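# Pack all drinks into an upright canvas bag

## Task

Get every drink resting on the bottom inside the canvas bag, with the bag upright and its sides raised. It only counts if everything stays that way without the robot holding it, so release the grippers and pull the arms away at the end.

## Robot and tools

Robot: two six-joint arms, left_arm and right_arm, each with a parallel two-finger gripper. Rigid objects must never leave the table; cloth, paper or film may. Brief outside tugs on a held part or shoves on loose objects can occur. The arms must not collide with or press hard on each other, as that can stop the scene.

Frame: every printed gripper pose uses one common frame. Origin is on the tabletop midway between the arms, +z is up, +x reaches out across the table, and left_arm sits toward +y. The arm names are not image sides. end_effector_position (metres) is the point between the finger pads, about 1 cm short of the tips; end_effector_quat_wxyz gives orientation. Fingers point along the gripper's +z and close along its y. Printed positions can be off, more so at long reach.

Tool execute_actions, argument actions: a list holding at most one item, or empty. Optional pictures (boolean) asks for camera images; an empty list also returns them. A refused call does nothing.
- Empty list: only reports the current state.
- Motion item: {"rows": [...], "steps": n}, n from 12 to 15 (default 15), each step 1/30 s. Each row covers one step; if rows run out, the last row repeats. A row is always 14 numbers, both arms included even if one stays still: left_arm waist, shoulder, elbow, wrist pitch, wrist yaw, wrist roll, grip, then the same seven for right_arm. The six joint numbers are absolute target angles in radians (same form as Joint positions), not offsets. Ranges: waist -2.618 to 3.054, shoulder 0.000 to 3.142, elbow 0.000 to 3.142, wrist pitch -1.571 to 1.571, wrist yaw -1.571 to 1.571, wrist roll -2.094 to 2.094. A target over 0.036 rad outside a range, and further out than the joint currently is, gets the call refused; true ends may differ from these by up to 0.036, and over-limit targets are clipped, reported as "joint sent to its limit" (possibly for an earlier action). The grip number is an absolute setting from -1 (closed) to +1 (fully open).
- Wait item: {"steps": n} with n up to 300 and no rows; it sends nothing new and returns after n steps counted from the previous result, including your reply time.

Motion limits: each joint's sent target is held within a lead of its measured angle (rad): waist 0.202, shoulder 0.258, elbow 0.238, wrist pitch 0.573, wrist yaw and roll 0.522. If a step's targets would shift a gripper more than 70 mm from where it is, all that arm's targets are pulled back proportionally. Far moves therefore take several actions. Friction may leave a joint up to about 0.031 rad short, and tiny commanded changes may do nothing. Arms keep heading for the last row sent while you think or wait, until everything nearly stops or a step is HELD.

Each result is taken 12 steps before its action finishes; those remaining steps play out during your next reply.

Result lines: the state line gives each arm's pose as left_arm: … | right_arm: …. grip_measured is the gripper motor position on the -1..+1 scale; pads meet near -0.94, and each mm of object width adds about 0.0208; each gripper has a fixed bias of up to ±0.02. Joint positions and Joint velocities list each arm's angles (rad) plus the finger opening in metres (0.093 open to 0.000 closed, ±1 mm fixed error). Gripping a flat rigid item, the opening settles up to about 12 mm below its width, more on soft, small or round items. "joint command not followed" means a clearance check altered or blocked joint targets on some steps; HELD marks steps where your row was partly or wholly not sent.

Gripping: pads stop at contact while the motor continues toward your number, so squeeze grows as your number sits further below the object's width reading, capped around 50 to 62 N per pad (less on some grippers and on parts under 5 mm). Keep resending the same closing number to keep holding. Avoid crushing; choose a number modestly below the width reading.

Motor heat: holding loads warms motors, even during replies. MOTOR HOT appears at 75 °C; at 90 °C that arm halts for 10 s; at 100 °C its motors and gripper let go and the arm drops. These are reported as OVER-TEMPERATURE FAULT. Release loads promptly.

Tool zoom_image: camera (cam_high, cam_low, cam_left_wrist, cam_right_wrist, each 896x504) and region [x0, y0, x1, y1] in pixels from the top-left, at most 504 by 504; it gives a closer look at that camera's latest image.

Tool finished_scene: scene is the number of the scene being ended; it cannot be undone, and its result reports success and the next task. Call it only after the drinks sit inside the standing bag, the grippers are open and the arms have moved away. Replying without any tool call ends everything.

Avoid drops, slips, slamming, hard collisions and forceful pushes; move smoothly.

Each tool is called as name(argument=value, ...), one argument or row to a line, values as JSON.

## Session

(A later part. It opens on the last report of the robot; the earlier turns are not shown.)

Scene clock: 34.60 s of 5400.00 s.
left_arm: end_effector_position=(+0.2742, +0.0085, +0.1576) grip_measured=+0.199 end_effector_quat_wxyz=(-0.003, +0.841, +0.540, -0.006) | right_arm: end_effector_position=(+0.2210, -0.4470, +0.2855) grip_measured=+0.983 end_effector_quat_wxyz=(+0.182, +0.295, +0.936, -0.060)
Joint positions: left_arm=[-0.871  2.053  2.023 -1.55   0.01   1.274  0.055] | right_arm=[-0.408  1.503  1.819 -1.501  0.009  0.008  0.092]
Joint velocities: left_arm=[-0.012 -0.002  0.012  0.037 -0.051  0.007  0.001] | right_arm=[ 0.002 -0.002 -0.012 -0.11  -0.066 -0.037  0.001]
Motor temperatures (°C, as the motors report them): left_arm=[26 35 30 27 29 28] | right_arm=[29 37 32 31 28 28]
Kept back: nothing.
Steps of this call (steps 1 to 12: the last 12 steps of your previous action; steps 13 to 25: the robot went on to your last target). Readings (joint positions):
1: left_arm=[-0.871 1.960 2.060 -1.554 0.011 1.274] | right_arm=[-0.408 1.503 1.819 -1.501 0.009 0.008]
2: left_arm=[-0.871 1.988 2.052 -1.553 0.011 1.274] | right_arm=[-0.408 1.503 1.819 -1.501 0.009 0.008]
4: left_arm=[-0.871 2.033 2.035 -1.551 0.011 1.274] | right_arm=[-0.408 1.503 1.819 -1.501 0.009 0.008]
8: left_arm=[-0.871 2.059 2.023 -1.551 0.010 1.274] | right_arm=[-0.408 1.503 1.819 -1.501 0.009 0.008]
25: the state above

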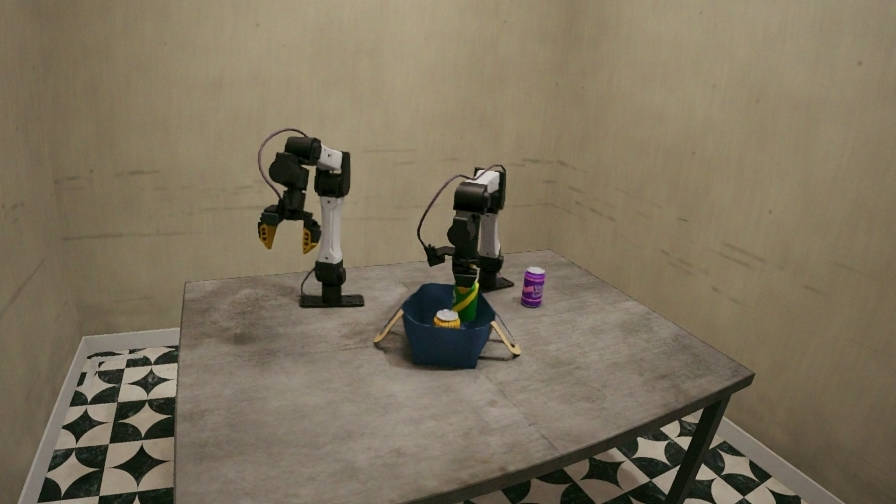

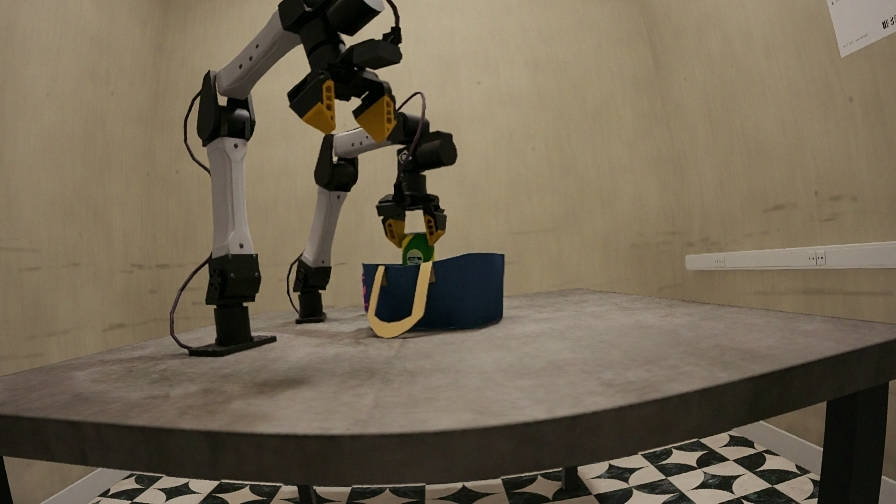

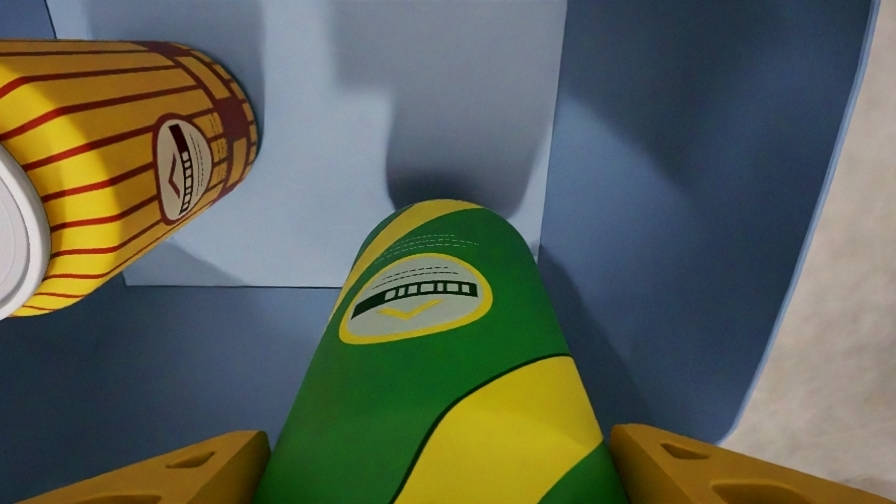

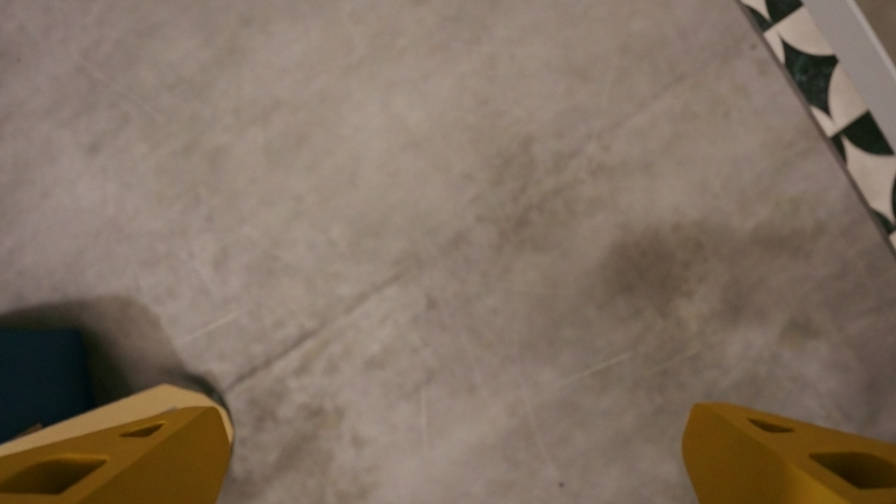

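execute_actions(
  actions=[
    {"rows":[[-0.957,2.10,2.12,-1.55,0,1.19,0,-0.4,1.5,1.8,-1.5,0,0,1]],"steps":15},
  ],
)

execute_actions(
  actions=[
    {"rows":[[-0.957,2.13,2.02,-1.45,0,1.19,0,-0.4,1.5,1.8,-1.5,0,0,1]],"steps":15},
  ],
)

execute_actions(
  actions=[
    {"steps":20},
  ],
  pictures=true,
)

Scene clock: 35.67 s of 5400.00 s.
left_arm: end_effector_position=(+0.2743, -0.0073, +0.1593) grip_measured=+0.199 end_effector_quat_wxyz=(+0.005, +0.842, +0.540, +0.005) | right_arm: end_effector_position=(+0.2210, -0.4470, +0.2855) grip_measured=+0.983 end_effector_quat_wxyz=(+0.182, +0.295, +0.936, -0.060)
Joint positions: left_arm=[-0.908  2.082  2.075 -1.551 -0.007  1.239  0.055] | right_arm=[-0.408  1.503  1.819 -1.501  0.009  0.008  0.092]
Joint velocities: left_arm=[-0.535  0.256  0.403  0.154 -0.139 -0.33  -0.   ] | right_arm=[-0.012 -0.007  0.002  0.007  0.022 -0.037 -0.   ]
Motor temperatures (°C, as the motors report them): left_arm=[26 35 30 27 29 28] | right_arm=[29 37 32 31 28 28]
Steps of this call (steps 1 to 15: the robot went on to your last target; steps 16 to 29: nothing new was sent; steps 30 to 32: the first 3 steps of this action). Readings (joint positions):
30: left_arm=[-0.878 2.060 2.035 -1.556 0.007 1.264] | right_arm=[-0.408 1.503 1.819 -1.501 0.009 0.008]
31: left_arm=[-0.891 2.072 2.057 -1.555 0.000 1.249] | right_arm=[-0.408 1.503 1.819 -1.501 0.009 0.008]
32: the state above

Scene clock: 36.17 s of 5400.00 s.
left_arm: end_effector_position=(+0.2623, -0.0305, +0.1451) grip_measured=+0.199 end_effector_quat_wxyz=(+0.007, +0.846, +0.534, -0.003) | right_arm: end_effector_position=(+0.2210, -0.4470, +0.2855) grip_measured=+0.983 end_effector_quat_wxyz=(+0.182, +0.295, +0.936, -0.060)
Joint positions: left_arm=[-0.964  2.107  2.054 -1.506  0.008  1.197  0.055] | right_arm=[-0.408  1.503  1.819 -1.501  0.009  0.008  0.092]
Joint velocities: left_arm=[-0.027  0.193 -0.374  0.388 -0.037  0.022 -0.001] | right_arm=[-0.017  0.007  0.002 -0.095 -0.051 -0.037  0.   ]
Motor temperatures (°C, as the motors report them): left_arm=[26 36 30 27 29 28] | right_arm=[29 37 32 31 28 28]
Steps of this call (steps 1 to 12: the last 12 steps of your previous action; steps 13 to 15: the first 3 steps of this action). Readings (joint positions):
13: left_arm=[-0.964 2.102 2.081 -1.532 0.008 1.198] | right_arm=[-0.408 1.503 1.819 -1.501 0.009 0.008]
14: left_arm=[-0.964 2.102 2.068 -1.519 0.008 1.198] | right_arm=[-0.408 1.503 1.819 -1.501 0.009 0.008]
15: the state above

Scene clock: 36.83 s of 5400.00 s.
left_arm: end_effector_position=(+0.2664, -0.0348, +0.1226) grip_measured=+0.199 end_effector_quat_wxyz=(-0.004, +0.845, +0.535, -0.005) | right_arm: end_effector_position=(+0.2210, -0.4470, +0.2855) grip_measured=+0.983 end_effector_quat_wxyz=(+0.182, +0.295, +0.936, -0.060)
Joint positions: left_arm=[-0.964  2.145  2.023 -1.459  0.008  1.196  0.055] | right_arm=[-0.408  1.503  1.819 -1.501  0.009  0.008  0.092]
Joint velocities: left_arm=[ 0.017  0.002  0.007  0.022  0.022 -0.022 -0.002] | right_arm=[-0.007  0.007 -0.002  0.037 -0.007 -0.007  0.   ]
Motor temperatures (°C, as the motors report them): left_arm=[26 36 30 27 29 28] | right_arm=[29 37 32 31 28 28]
Kept back: nothing.
Steps of this call (steps 1 to 12: the last 12 steps of your previous action; steps 13 to 20: the robot went on to your last target). Readings (joint positions):
1: left_arm=[-0.964 2.115 2.044 -1.496 0.008 1.197] | right_arm=[-0.408 1.503 1.819 -1.501 0.009 0.008]
2: left_arm=[-0.964 2.124 2.036 -1.489 0.008 1.197] | right_arm=[-0.408 1.503 1.819 -1.501 0.009 0.008]
4: left_arm=[-0.964 2.138 2.027 -1.479 0.008 1.196] | right_arm=[-0.408 1.503 1.819 -1.501 0.009 0.008]
8: left_arm=[-0.964 2.145 2.023 -1.466 0.008 1.196] | right_arm=[-0.408 1.503 1.819 -1.501 0.009 0.008]
20: the state above

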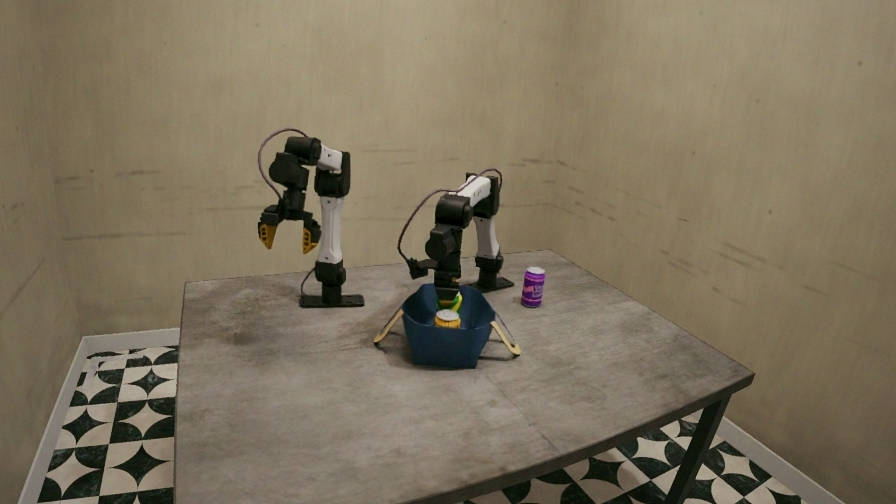

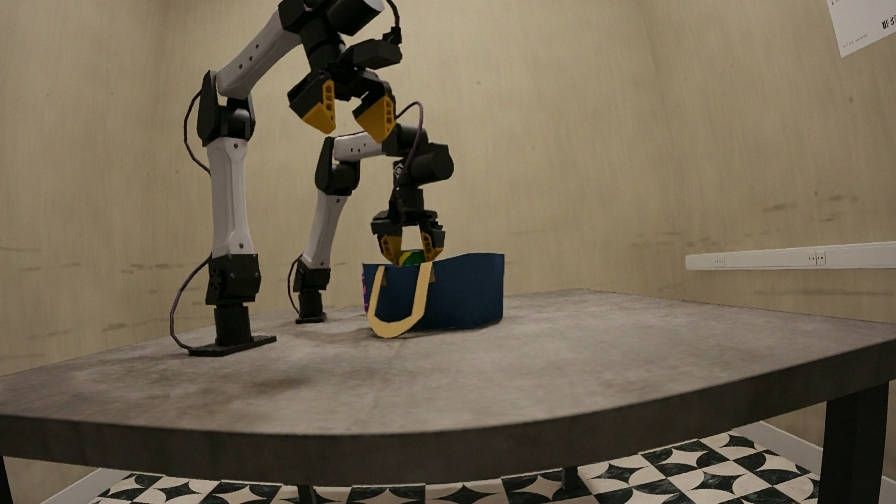

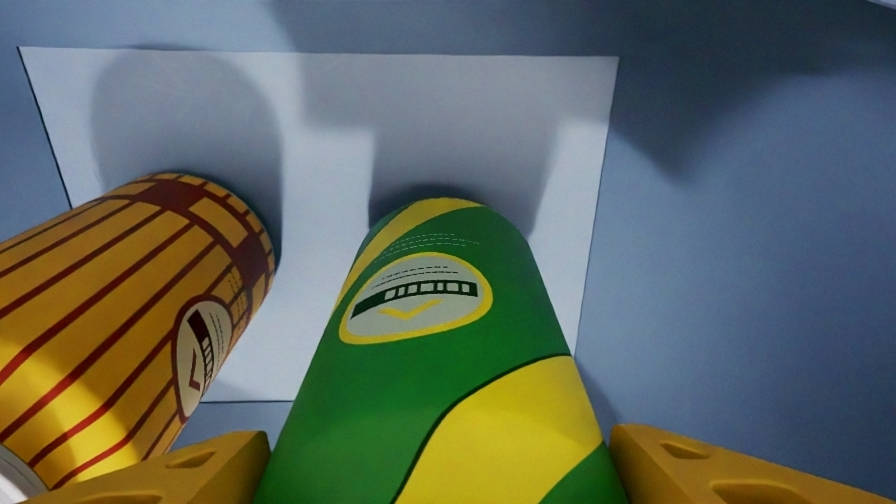

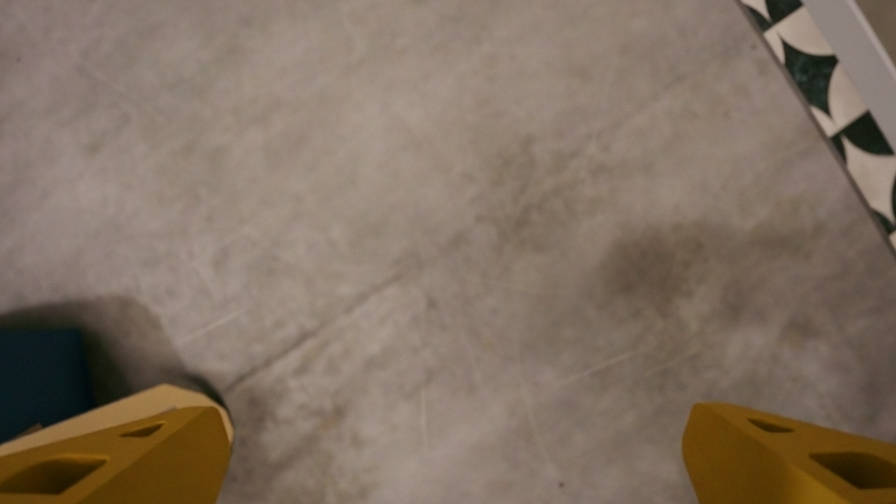

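execute_actions(
  actions=[
    {"rows":[[-0.985,2.07,1.93,-1.42,0,1.17,0,-0.4,1.5,1.8,-1.5,0,0,1]],"steps":15},
  ],
)

execute_actions(
  actions=[
    {"rows":[[-0.985,2.075,1.85,-1.33,0,1.17,0,-0.4,1.5,1.8,-1.5,0,0,1]],"steps":15},
  ],
)

execute_actions(
  actions=[
    {"steps":20},
  ],
  pictures=true,
)

Scene clock: 38.23 s of 5400.00 s.
left_arm: end_effector_position=(+0.2607, -0.0317, +0.1185) grip_measured=+0.199 end_effector_quat_wxyz=(-0.005, +0.844, +0.536, -0.004) | right_arm: end_effector_position=(+0.2210, -0.4470, +0.2855) grip_measured=+0.983 end_effector_quat_wxyz=(+0.182, +0.295, +0.936, -0.060)
Joint positions: left_arm=[-0.97   2.116  1.962 -1.428  0.006  1.187  0.055] | right_arm=[-0.408  1.503  1.819 -1.501  0.009  0.008  0.092]
Joint velocities: left_arm=[-0.11  -0.217 -0.442  0.007 -0.007 -0.139  0.001] | right_arm=[-0.007 -0.007  0.007  0.022  0.037  0.007 -0.001]
Motor temperatures (°C, as the motors report them): left_arm=[26 36 30 27 29 28] | right_arm=[29 37 32 31 28 28]
Steps of this call (steps 1 to 15: the robot went on to your last target; steps 16 to 39: nothing new was sent; steps 40 to 42: the first 3 steps of this action). Readings (joint positions):
40: left_arm=[-0.965 2.138 2.008 -1.446 0.008 1.193] | right_arm=[-0.408 1.503 1.819 -1.501 0.009 0.008]
41: left_arm=[-0.967 2.124 1.980 -1.430 0.006 1.190] | right_arm=[-0.408 1.503 1.819 -1.501 0.009 0.008]
42: the state above

Scene clock: 38.73 s of 5400.00 s.
left_arm: end_effector_position=(+0.2535, -0.0300, +0.1069) grip_measured=+0.199 end_effector_quat_wxyz=(-0.010, +0.844, +0.536, -0.005) | right_arm: end_effector_position=(+0.2210, -0.4470, +0.2855) grip_measured=+0.983 end_effector_quat_wxyz=(+0.182, +0.295, +0.936, -0.060)
Joint positions: left_arm=[-0.98   2.096  1.885 -1.382  0.006  1.176  0.055] | right_arm=[-0.408  1.503  1.819 -1.501  0.009  0.008  0.092]
Joint velocities: left_arm=[ 0.012 -0.002 -0.413  0.286  0.022 -0.037 -0.001] | right_arm=[ 0.007 -0.002 -0.007 -0.037  0.037  0.066 -0.   ]
Motor temperatures (°C, as the motors report them): left_arm=[26 37 30 27 29 28] | right_arm=[29 37 32 31 28 28]
Steps of this call (steps 1 to 12: the last 12 steps of your previous action; steps 13 to 15: the first 3 steps of this action). Readings (joint positions):
13: left_arm=[-0.980 2.105 1.925 -1.415 0.006 1.176] | right_arm=[-0.408 1.503 1.819 -1.501 0.009 0.008]
14: left_arm=[-0.980 2.098 1.902 -1.393 0.006 1.176] | right_arm=[-0.408 1.503 1.819 -1.501 0.009 0.008]
15: the state above

Scene clock: 39.40 s of 5400.00 s.
left_arm: end_effector_position=(+0.2572, -0.0336, +0.1024) grip_measured=+0.199 end_effector_quat_wxyz=(+0.001, +0.844, +0.536, -0.002) | right_arm: end_effector_position=(+0.2210, -0.4470, +0.2855) grip_measured=+0.983 end_effector_quat_wxyz=(+0.182, +0.295, +0.936, -0.060)
Joint positions: left_arm=[-0.98   2.094  1.864 -1.339  0.004  1.175  0.055] | right_arm=[-0.408  1.503  1.819 -1.501  0.009  0.008  0.092]
Joint velocities: left_arm=[-0.022  0.012 -0.002 -0.037  0.022  0.007 -0.001] | right_arm=[-0.002  0.007 -0.002 -0.007 -0.007  0.037  0.001]
Motor temperatures (°C, as the motors report them): left_arm=[26 37 30 27 29 28] | right_arm=[29 37 32 31 28 28]
Kept back: nothing.
Steps of this call (steps 1 to 12: the last 12 steps of your previous action; steps 13 to 20: the robot went on to your last target). Readings (joint positions):
1: left_arm=[-0.980 2.096 1.872 -1.372 0.006 1.176] | right_arm=[-0.408 1.503 1.819 -1.501 0.009 0.008]
2: left_arm=[-0.980 2.096 1.864 -1.368 0.005 1.176] | right_arm=[-0.408 1.503 1.819 -1.501 0.009 0.008]
4: left_arm=[-0.980 2.094 1.864 -1.361 0.004 1.176] | right_arm=[-0.408 1.503 1.819 -1.501 0.009 0.008]
8: left_arm=[-0.980 2.094 1.864 -1.346 0.004 1.176] | right_arm=[-0.408 1.503 1.819 -1.501 0.009 0.008]
20: the state above

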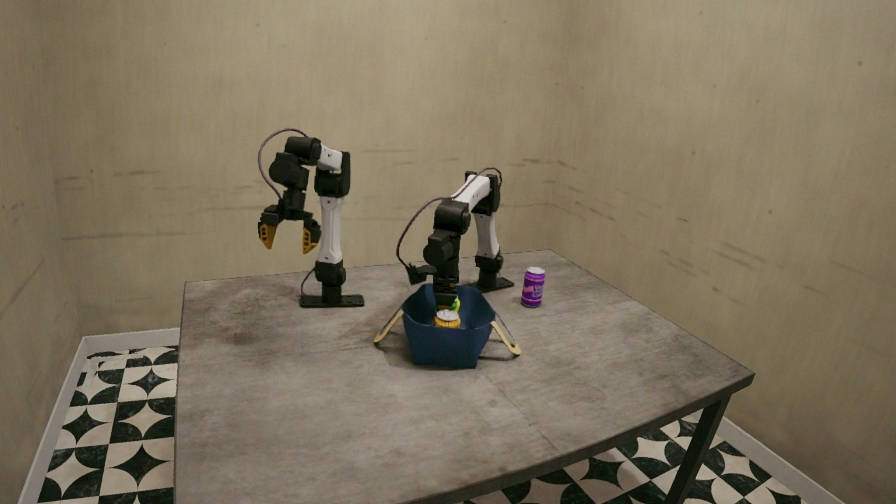

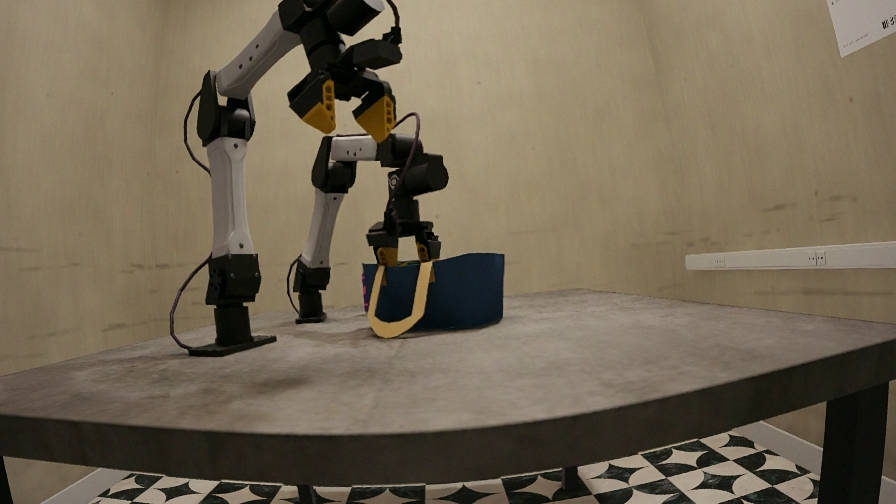

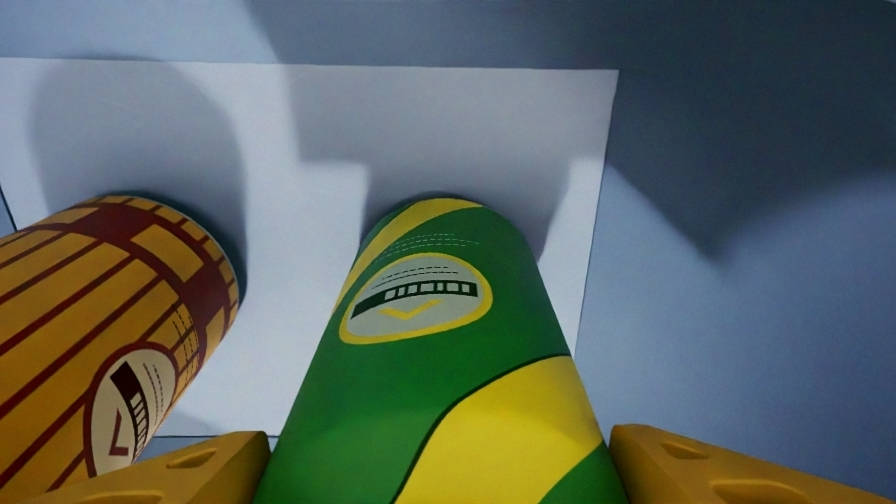

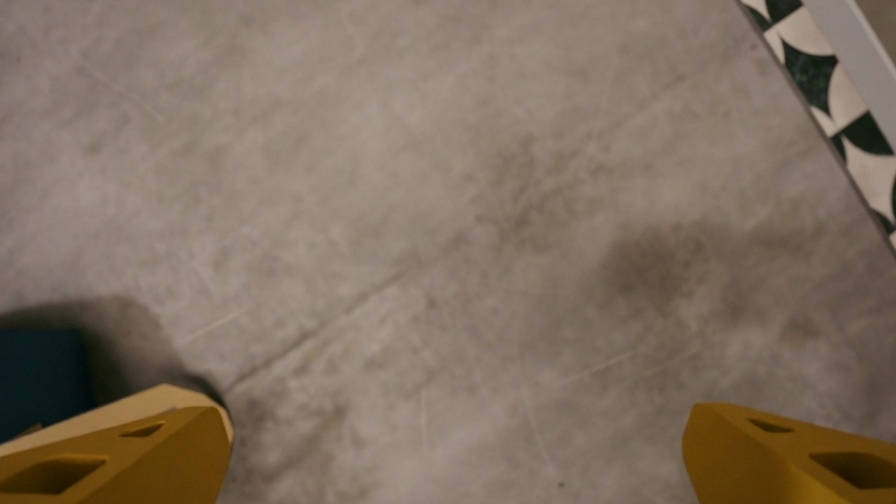

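execute_actions(
  actions=[
    {"rows":[[-0.97,2.075,1.85,-1.41,0,1.17,0,-0.4,1.5,1.8,-1.5,0,0,1]],"steps":15},
  ],
)

execute_actions(
  actions=[
    {"rows":[[-0.97,2.075,1.82,-1.40,0,1.17,0,-0.4,1.5,1.8,-1.5,0,0,1]],"steps":15},
  ],
)

execute_actions(
  actions=[
    {"steps":20},
  ],
  pictures=true,
)

Scene clock: 40.63 s of 5400.00 s.
left_arm: end_effector_position=(+0.2545, -0.0306, +0.1024) grip_measured=+0.199 end_effector_quat_wxyz=(-0.007, +0.844, +0.536, -0.003) | right_arm: end_effector_position=(+0.2210, -0.4470, +0.2855) grip_measured=+0.983 end_effector_quat_wxyz=(+0.182, +0.295, +0.936, -0.060)
Joint positions: left_arm=[-0.98   2.094  1.864 -1.356  0.004  1.175  0.055] | right_arm=[-0.408  1.503  1.819 -1.501  0.009  0.008  0.092]
Joint velocities: left_arm=[-0.017  0.002  0.017 -0.242  0.037 -0.022  0.   ] | right_arm=[-0.002  0.017  0.002  0.081 -0.066  0.022 -0.001]
Motor temperatures (°C, as the motors report them): left_arm=[26 37 30 27 29 28] | right_arm=[29 37 32 31 28 28]
Steps of this call (steps 1 to 15: the robot went on to your last target; steps 16 to 34: nothing new was sent; steps 35 to 37: the first 3 steps of this action). Readings (joint positions):
35: left_arm=[-0.980 2.094 1.864 -1.342 0.004 1.175] | right_arm=[-0.408 1.503 1.819 -1.501 0.009 0.008]
36: left_arm=[-0.980 2.094 1.864 -1.348 0.004 1.175] | right_arm=[-0.408 1.503 1.819 -1.501 0.009 0.008]
37: the state above

Scene clock: 41.13 s of 5400.00 s.
left_arm: end_effector_position=(+0.2490, -0.0229, +0.1014) grip_measured=+0.199 end_effector_quat_wxyz=(-0.024, +0.843, +0.537, -0.005) | right_arm: end_effector_position=(+0.2210, -0.4470, +0.2855) grip_measured=+0.983 end_effector_quat_wxyz=(+0.182, +0.295, +0.936, -0.060)
Joint positions: left_arm=[-0.978  2.089  1.851 -1.383  0.002  1.175  0.055] | right_arm=[-0.408  1.503  1.819 -1.501  0.009  0.008  0.092]
Joint velocities: left_arm=[ 0.022 -0.042 -0.11   0.007 -0.051  0.037  0.   ] | right_arm=[ 0.007 -0.017 -0.027 -0.066 -0.022 -0.007 -0.   ]
Motor temperatures (°C, as the motors report them): left_arm=[26 38 30 27 29 28] | right_arm=[29 37 32 31 28 28]
Steps of this call (steps 1 to 12: the last 12 steps of your previous action; steps 13 to 15: the first 3 steps of this action). Readings (joint positions):
13: left_arm=[-0.978 2.094 1.859 -1.387 0.004 1.175] | right_arm=[-0.408 1.503 1.819 -1.501 0.009 0.008]
14: left_arm=[-0.978 2.092 1.854 -1.385 0.002 1.175] | right_arm=[-0.408 1.503 1.819 -1.501 0.009 0.008]
15: the state above

Scene clock: 41.80 s of 5400.00 s.
left_arm: end_effector_position=(+0.2488, -0.0226, +0.1013) grip_measured=+0.199 end_effector_quat_wxyz=(-0.024, +0.843, +0.537, -0.005) | right_arm: end_effector_position=(+0.2210, -0.4470, +0.2855) grip_measured=+0.983 end_effector_quat_wxyz=(+0.182, +0.295, +0.936, -0.060)
Joint positions: left_arm=[-0.978  2.087  1.849 -1.382  0.001  1.175  0.055] | right_arm=[-0.408  1.503  1.819 -1.501  0.009  0.008  0.092]
Joint velocities: left_arm=[ 0.012 -0.012 -0.012  0.007  0.037  0.051  0.001] | right_arm=[ 0.012  0.012 -0.002 -0.066 -0.022 -0.022 -0.001]
Motor temperatures (°C, as the motors report them): left_arm=[26 38 30 27 29 28] | right_arm=[29 37 32 31 28 28]
Kept back: nothing.
Steps of this call (steps 1 to 12: the last 12 steps of your previous action; steps 13 to 15: the robot went on to your last target; steps 16 to 20: nothing new was sent). Readings (joint positions):
1: left_arm=[-0.978 2.089 1.849 -1.382 0.001 1.175] | right_arm=[-0.408 1.503 1.819 -1.501 0.009 0.008]
2: left_arm=[-0.978 2.087 1.849 -1.382 0.001 1.175] | right_arm=[-0.408 1.503 1.819 -1.501 0.009 0.008]
4: left_arm=[-0.978 2.087 1.849 -1.382 0.001 1.175] | right_arm=[-0.408 1.503 1.819 -1.501 0.009 0.008]
8: left_arm=[-0.978 2.087 1.849 -1.382 0.001 1.175] | right_arm=[-0.408 1.503 1.819 -1.501 0.009 0.008]
20: the state above
All arms were judged still, so your last target was given up. Only a new action makes them travel on or press farther. Fingers that are still opening or closing keep moving.

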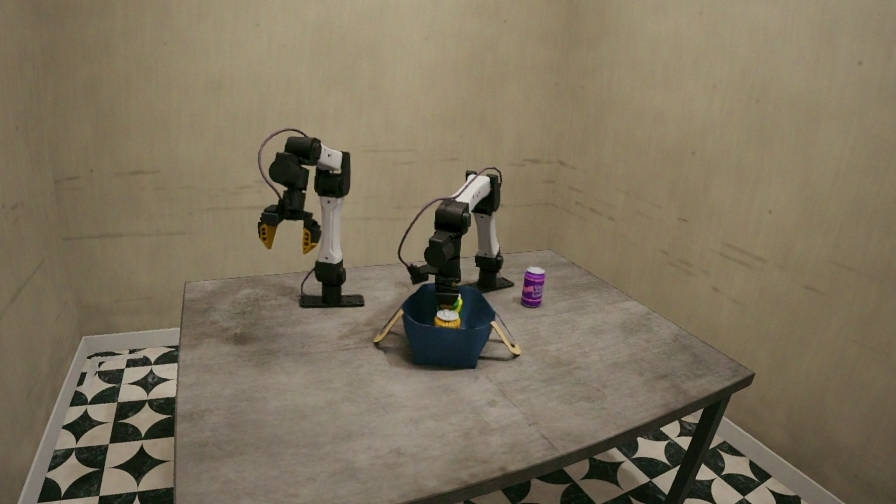

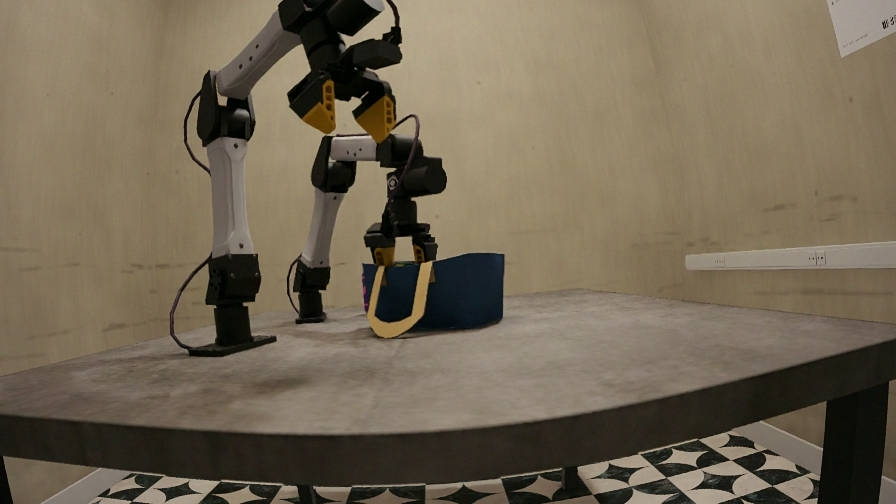

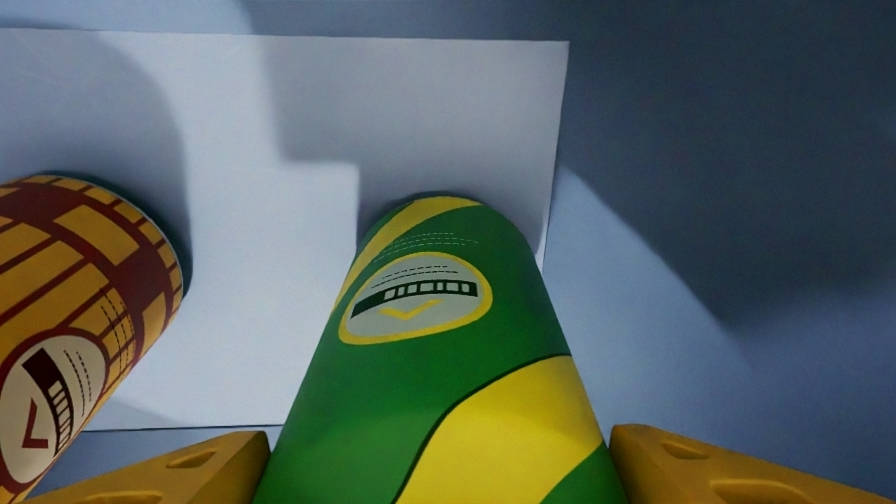

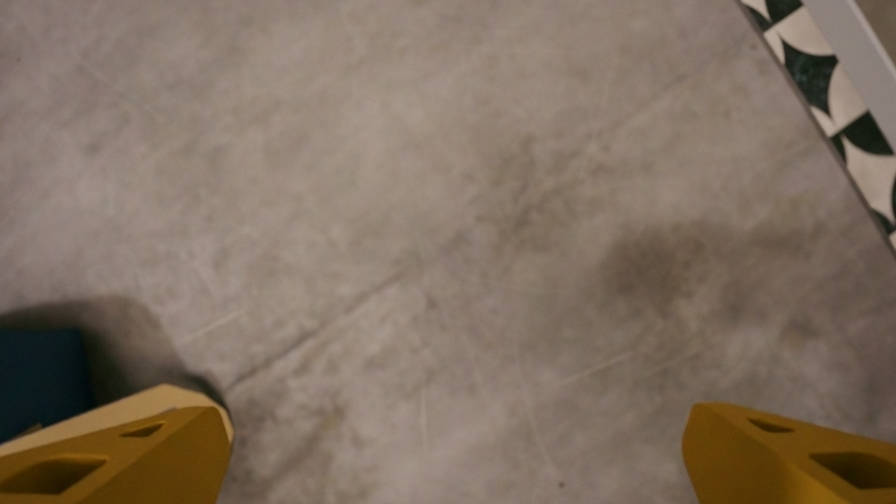

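execute_actions(
  actions=[
    {"rows":[[-0.97,2.085,1.82,-1.40,0,1.17,0.6,-0.4,1.5,1.8,-1.5,0,0,1]],"steps":15},
  ],
)

execute_actions(
  actions=[
    {"rows":[[-0.97,2.05,2.0,-1.55,0,1.17,0.6,-0.4,1.5,1.8,-1.5,0,0,1]],"steps":15},
  ],
)

execute_actions(
  actions=[
    {"rows":[[-0.97,1.7,2.0,-1.55,0,1.17,0.6,-0.4,1.5,1.8,-1.5,0,0,1]],"steps":15},
  ],
)

execute_actions(
  actions=[
    {"steps":20},
  ],
  pictures=true,
)

Scene clock: 42.33 s of 5400.00 s.
left_arm: end_effector_position=(+0.2478, -0.0216, +0.1010) grip_measured=+0.585 end_effector_quat_wxyz=(-0.027, +0.843, +0.537, -0.006) | right_arm: end_effector_position=(+0.2210, -0.4470, +0.2855) grip_measured=+0.983 end_effector_quat_wxyz=(+0.182, +0.295, +0.936, -0.060)
Joint positions: left_arm=[-0.978  2.087  1.847 -1.386  0.002  1.175  0.073] | right_arm=[-0.408  1.503  1.819 -1.501  0.009  0.008  0.092]
Joint velocities: left_arm=[-0.002  0.017 -0.105 -0.095 -0.007  0.022  0.028] | right_arm=[-0.017  0.012 -0.027 -0.037  0.066 -0.051 -0.   ]
Motor temperatures (°C, as the motors report them): left_arm=[26 38 30 27 29 28] | right_arm=[29 36 32 31 28 28]
Steps of this call (steps 1 to 13: nothing new was sent; steps 14 to 16: the first 3 steps of this action). Readings (joint positions):
14: left_arm=[-0.978 2.087 1.849 -1.382 0.001 1.175] | right_arm=[-0.408 1.503 1.819 -1.501 0.009 0.008]
15: left_arm=[-0.978 2.087 1.849 -1.383 0.001 1.175] | right_arm=[-0.408 1.503 1.819 -1.501 0.009 0.008]
16: the state above

Scene clock: 42.83 s of 5400.00 s.
left_arm: end_effector_position=(+0.2492, -0.0231, +0.1208) grip_measured=+0.598 end_effector_quat_wxyz=(-0.023, +0.843, +0.537, -0.005) | right_arm: end_effector_position=(+0.2210, -0.4470, +0.2855) grip_measured=+0.983 end_effector_quat_wxyz=(+0.182, +0.295, +0.936, -0.060)
Joint positions: left_arm=[-0.978  2.092  1.933 -1.46   0.002  1.175  0.074] | right_arm=[-0.408  1.503  1.819 -1.501  0.009  0.008  0.092]
Joint velocities: left_arm=[ 0.002 -0.252  0.891 -0.447  0.007 -0.007 -0.   ] | right_arm=[-0.002 -0.032  0.012 -0.007 -0.022 -0.037  0.   ]
Motor temperatures (°C, as the motors report them): left_arm=[26 38 30 27 29 28] | right_arm=[29 36 32 31 28 28]
Steps of this call (steps 1 to 12: the last 12 steps of your previous action; steps 13 to 15: the first 3 steps of this action). Readings (joint positions):
13: left_arm=[-0.978 2.090 1.863 -1.412 0.002 1.175] | right_arm=[-0.408 1.503 1.819 -1.501 0.009 0.008]
14: left_arm=[-0.978 2.095 1.900 -1.443 0.002 1.175] | right_arm=[-0.408 1.503 1.819 -1.501 0.009 0.008]
15: the state above

Scene clock: 43.33 s of 5400.00 s.
left_arm: end_effector_position=(+0.2421, -0.0152, +0.1767) grip_measured=+0.598 end_effector_quat_wxyz=(+0.026, +0.843, +0.537, +0.004) | right_arm: end_effector_position=(+0.2210, -0.4470, +0.2855) grip_measured=+0.983 end_effector_quat_wxyz=(+0.182, +0.295, +0.936, -0.060)
Joint positions: left_arm=[-0.978  1.974  1.984 -1.528  0.002  1.175  0.074] | right_arm=[-0.408  1.503  1.819 -1.501  0.009  0.008  0.092]
Joint velocities: left_arm=[ 0.002 -1.14   0.002 -0.037  0.022  0.037  0.001] | right_arm=[-0.002  0.012 -0.007  0.051 -0.022 -0.022 -0.001]
Motor temperatures (°C, as the motors report them): left_arm=[26 38 30 27 29 28] | right_arm=[29 36 32 31 28 28]
Steps of this call (steps 1 to 12: the last 12 steps of your previous action; steps 13 to 15: the first 3 steps of this action). Readings (joint positions):
13: left_arm=[-0.978 2.030 1.988 -1.529 0.002 1.175] | right_arm=[-0.408 1.503 1.819 -1.501 0.009 0.008]
14: left_arm=[-0.978 2.008 1.984 -1.528 0.002 1.175] | right_arm=[-0.408 1.503 1.819 -1.501 0.009 0.008]
15: the state above

Scene clock: 44.00 s of 5400.00 s.
left_arm: end_effector_position=(+0.2198, +0.0092, +0.2822) grip_measured=+0.598 end_effector_quat_wxyz=(+0.173, +0.830, +0.529, +0.029) | right_arm: end_effector_position=(+0.2210, -0.4470, +0.2855) grip_measured=+0.983 end_effector_quat_wxyz=(+0.182, +0.295, +0.936, -0.060)
Joint positions: left_arm=[-0.978  1.686  2.006 -1.539  0.002  1.175  0.074] | right_arm=[-0.408  1.503  1.819 -1.501  0.009  0.008  0.092]
Joint velocities: left_arm=[-0.007 -0.022  0.012 -0.081 -0.037 -0.022 -0.   ] | right_arm=[-0.012 -0.012 -0.007 -0.051 -0.037 -0.051  0.   ]
Motor temperatures (°C, as the motors report them): left_arm=[26 38 30 27 29 28] | right_arm=[29 36 32 31 28 28]
Kept back: nothing.
Steps of this call (steps 1 to 12: the last 12 steps of your previous action; steps 13 to 20: the robot went on to your last target). Readings (joint positions):
1: left_arm=[-0.978 1.930 1.984 -1.527 0.002 1.175] | right_arm=[-0.408 1.503 1.819 -1.501 0.009 0.008]
2: left_arm=[-0.978 1.880 1.984 -1.527 0.002 1.175] | right_arm=[-0.408 1.503 1.819 -1.501 0.009 0.008]
4: left_arm=[-0.978 1.777 1.984 -1.527 0.002 1.175] | right_arm=[-0.408 1.503 1.819 -1.501 0.009 0.008]
8: left_arm=[-0.978 1.661 2.006 -1.536 0.002 1.175] | right_arm=[-0.408 1.503 1.819 -1.501 0.009 0.008]
20: the state above

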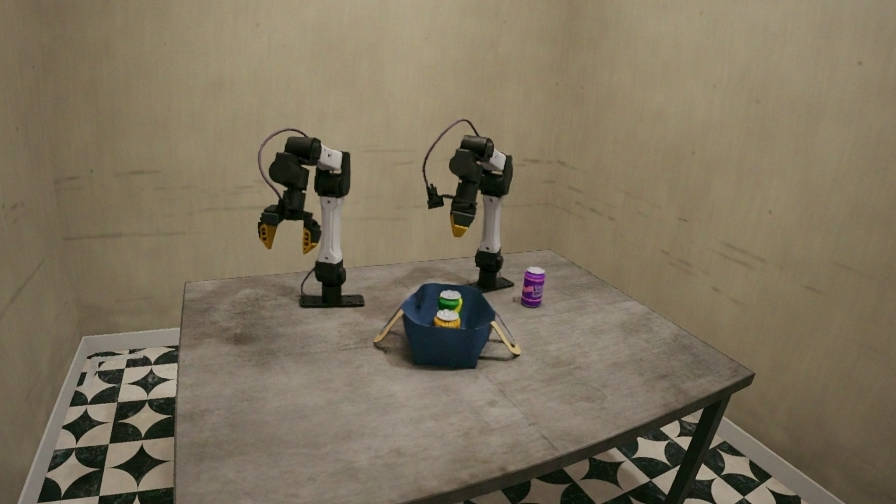

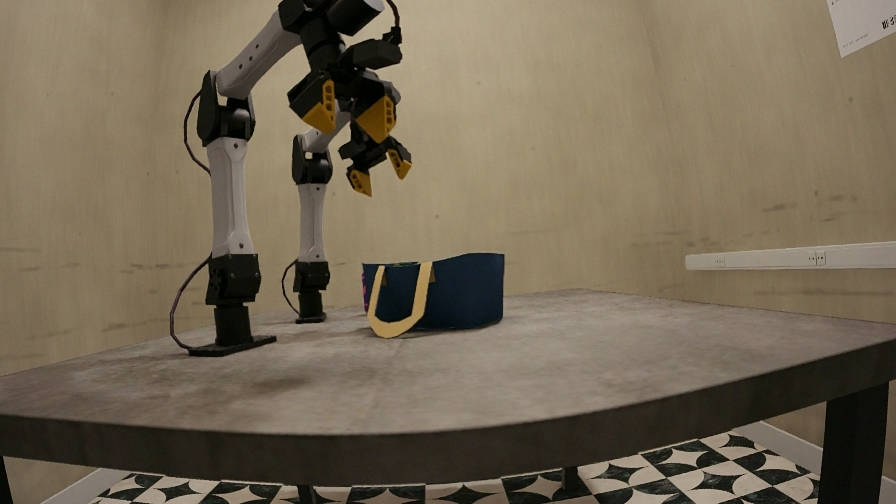

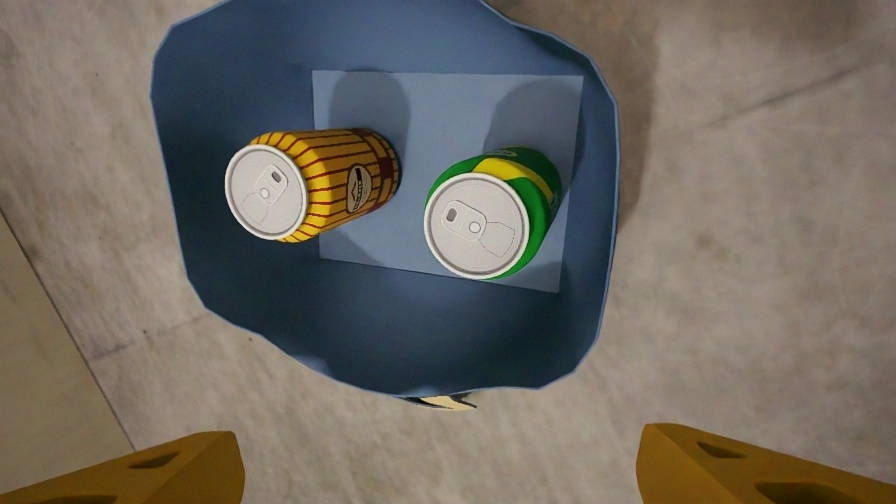

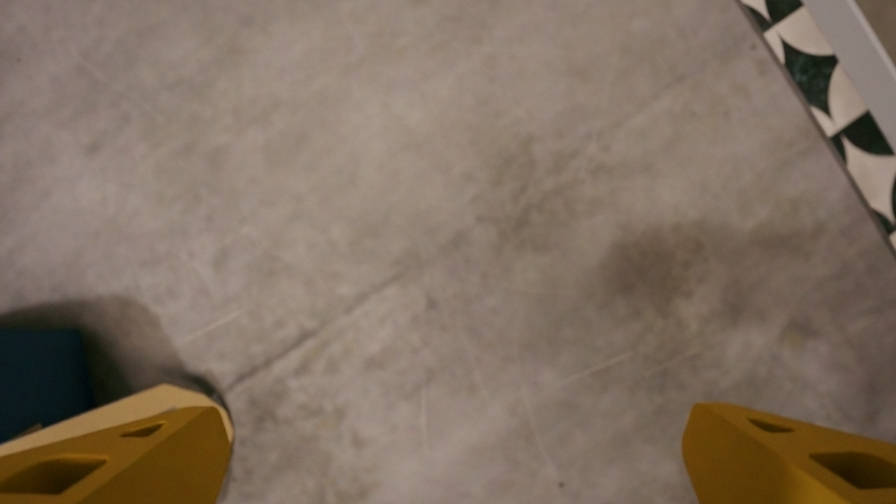

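execute_actions(
  actions=[
    {"rows":[[0.2,1.5,1.75,-1.55,0,0,1,-0.4,1.5,1.8,-1.5,0,0,1]],"steps":15},
  ],
)

execute_actions(
  actions=[
    {"steps":40},
  ],
)

execute_actions(
  actions=[
    {"rows":[[0.2,1.47,1.5,-1.55,0,0,1,-0.4,1.5,1.8,-1.5,0,0,1]],"steps":15},
  ],
)

execute_actions(
  actions=[
    {"steps":20},
  ],
  pictures=true,
)

Scene clock: 45.70 s of 5400.00 s.
left_arm: end_effector_position=(+0.2289, +0.0556, +0.2658) grip_measured=+0.969 end_effector_quat_wxyz=(+0.155, +0.723, +0.673, +0.009) | right_arm: end_effector_position=(+0.2210, -0.4470, +0.2855) grip_measured=+0.983 end_effector_quat_wxyz=(+0.182, +0.295, +0.936, -0.060)
Joint positions: left_arm=[-0.851  1.59   1.841 -1.511  0.018  0.935  0.092] | right_arm=[-0.408  1.503  1.819 -1.501  0.009  0.008  0.092]
Joint velocities: left_arm=[ 1.956 -0.969 -1.463 -0.359 -0.022 -2.762  0.033] | right_arm=[-0.007 -0.007 -0.012  0.051 -0.022 -0.051  0.   ]
Motor temperatures (°C, as the motors report them): left_arm=[26 38 30 27 29 28] | right_arm=[29 36 32 31 28 28]
Steps of this call (steps 1 to 15: the robot went on to your last target; steps 16 to 48: nothing new was sent; steps 49 to 51: the first 3 steps of this action). Readings (joint positions):
49: left_arm=[-0.960 1.665 1.969 -1.517 0.012 1.114] | right_arm=[-0.408 1.503 1.819 -1.501 0.009 0.008]
50: left_arm=[-0.915 1.625 1.898 -1.501 0.018 1.027] | right_arm=[-0.408 1.503 1.819 -1.501 0.009 0.008]
51: the state above

Scene clock: 47.03 s of 5400.00 s.
left_arm: end_effector_position=(+0.2646, +0.3703, +0.2638) grip_measured=+0.985 end_effector_quat_wxyz=(+0.139, -0.171, +0.975, +0.030) | right_arm: end_effector_position=(+0.2210, -0.4470, +0.2855) grip_measured=+0.983 end_effector_quat_wxyz=(+0.182, +0.295, +0.936, -0.060)
Joint positions: left_arm=[ 0.205  1.521  1.773 -1.537 -0.01   0.006  0.092] | right_arm=[-0.408  1.503  1.819 -1.501  0.009  0.008  0.092]
Joint velocities: left_arm=[-0.017  0.002  0.012 -0.007  0.051 -0.007  0.   ] | right_arm=[-0.002 -0.007  0.012  0.022  0.051 -0.007  0.   ]
Motor temperatures (°C, as the motors report them): left_arm=[26 38 30 27 29 28] | right_arm=[29 36 32 31 28 28]
Kept back: nothing.
Steps of this call (steps 1 to 12: the last 12 steps of your previous action; steps 13 to 40: the robot went on to your last target). Readings (joint positions):
1: left_arm=[-0.778 1.562 1.803 -1.524 0.016 0.838] | right_arm=[-0.408 1.503 1.819 -1.501 0.009 0.008]
2: left_arm=[-0.704 1.543 1.783 -1.533 0.013 0.740] | right_arm=[-0.408 1.503 1.819 -1.501 0.009 0.008]
4: left_arm=[-0.555 1.525 1.773 -1.539 0.010 0.545] | right_arm=[-0.408 1.503 1.819 -1.501 0.009 0.008]
8: left_arm=[-0.263 1.521 1.773 -1.538 0.005 0.231] | right_arm=[-0.408 1.503 1.819 -1.501 0.009 0.008]
40: the state above

Scene clock: 47.13 s of 5400.00 s.
left_arm: end_effector_position=(+0.2433, +0.3624, +0.2296) grip_measured=+0.985 end_effector_quat_wxyz=(+0.092, -0.171, +0.981, +0.021) | right_arm: end_effector_position=(+0.2210, -0.4470, +0.2855) grip_measured=+0.983 end_effector_quat_wxyz=(+0.182, +0.295, +0.936, -0.060)
Joint positions: left_arm=[ 0.205  1.472  1.603 -1.512 -0.009  0.006  0.092] | right_arm=[-0.408  1.503  1.819 -1.501  0.009  0.008  0.092]
Joint velocities: left_arm=[ 0.002 -0.139 -1.643 -0.549 -0.007  0.095 -0.001] | right_arm=[-0.002 -0.002 -0.002  0.066 -0.022  0.007 -0.   ]
Motor temperatures (°C, as the motors report them): left_arm=[26 38 30 27 29 28] | right_arm=[29 36 32 31 28 28]
Steps of this call (steps 1 to 3: the first 3 steps of this action). Readings (joint positions):
1: left_arm=[0.205 1.509 1.738 -1.516 -0.009 0.006] | right_arm=[-0.408 1.503 1.819 -1.501 0.009 0.008]
2: left_arm=[0.205 1.484 1.666 -1.500 -0.009 0.006] | right_arm=[-0.408 1.503 1.819 -1.501 0.009 0.008]
3: the state above

Scene clock: 47.80 s of 5400.00 s.
left_arm: end_effector_position=(+0.2212, +0.3543, +0.2017) grip_measured=+0.985 end_effector_quat_wxyz=(+0.025, -0.172, +0.985, +0.009) | right_arm: end_effector_position=(+0.2210, -0.4470, +0.2855) grip_measured=+0.983 end_effector_quat_wxyz=(+0.182, +0.295, +0.936, -0.060)
Joint positions: left_arm=[ 0.205  1.477  1.508 -1.549 -0.009  0.005  0.092] | right_arm=[-0.408  1.503  1.819 -1.501  0.009  0.008  0.092]
Joint velocities: left_arm=[ 0.002  0.017 -0.002 -0.022 -0.037 -0.007  0.   ] | right_arm=[-0.002  0.007 -0.017  0.037 -0.051  0.051  0.   ]
Motor temperatures (°C, as the motors report them): left_arm=[26 38 30 27 29 28] | right_arm=[29 36 32 31 28 28]
Kept back: nothing.
Steps of this call (steps 1 to 12: the last 12 steps of your previous action; steps 13 to 20: the robot went on to your last target). Readings (joint positions):
1: left_arm=[0.205 1.471 1.558 -1.530 -0.009 0.006] | right_arm=[-0.408 1.503 1.819 -1.501 0.009 0.008]
2: left_arm=[0.205 1.474 1.528 -1.540 -0.009 0.006] | right_arm=[-0.408 1.503 1.819 -1.501 0.009 0.008]
4: left_arm=[0.205 1.477 1.508 -1.548 -0.009 0.006] | right_arm=[-0.408 1.503 1.819 -1.501 0.009 0.008]
8: left_arm=[0.205 1.477 1.508 -1.549 -0.009 0.005] | right_arm=[-0.408 1.503 1.819 -1.501 0.009 0.008]
20: the state above

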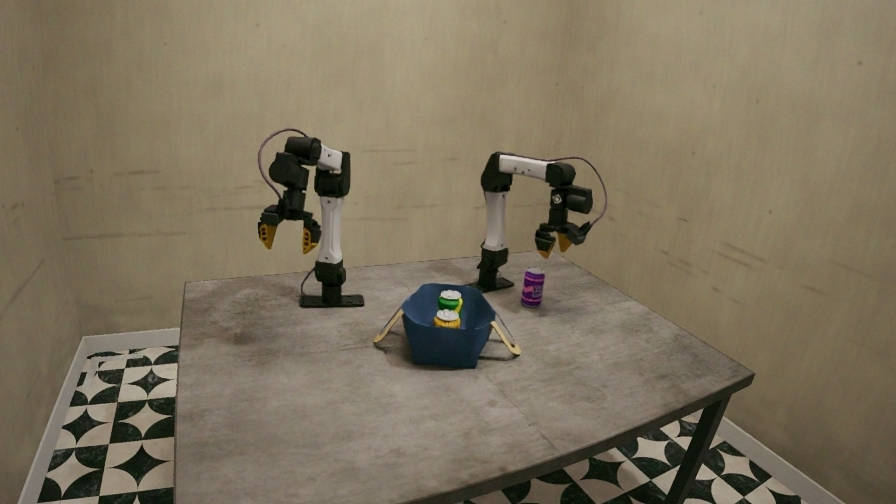

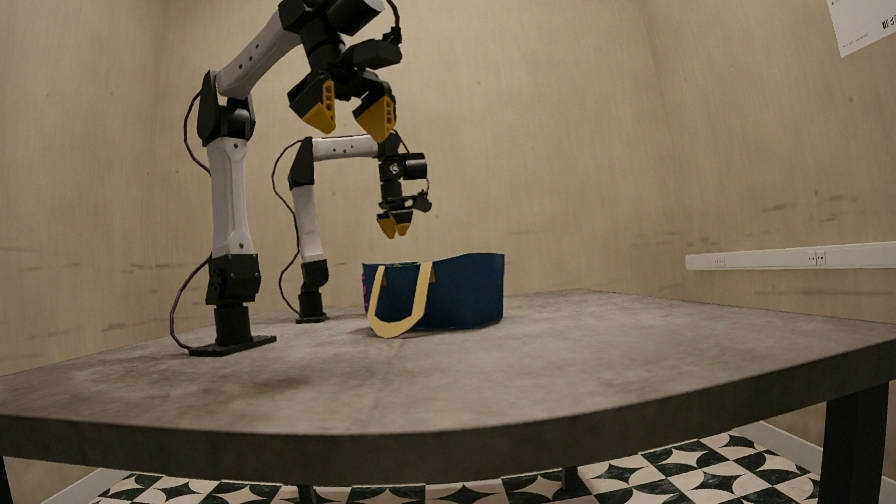

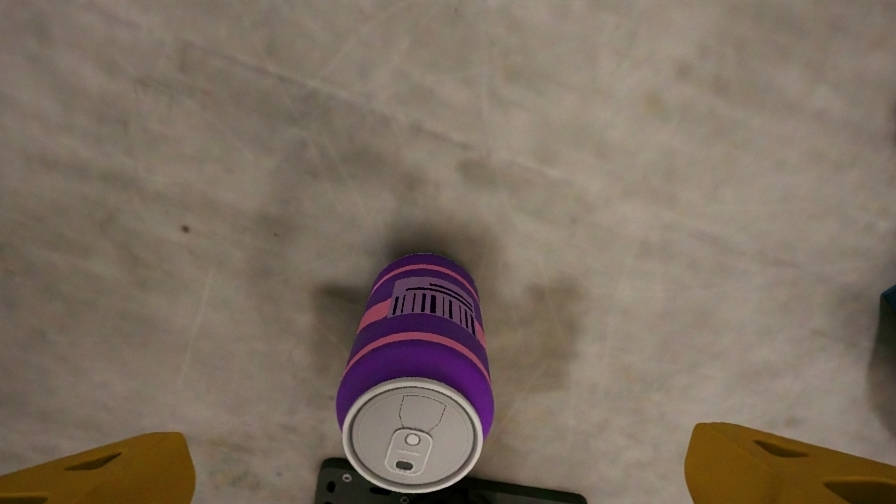

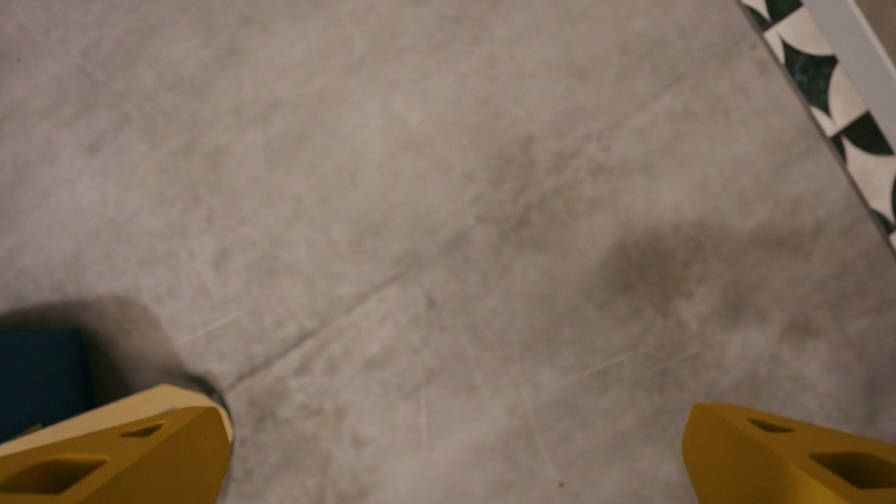

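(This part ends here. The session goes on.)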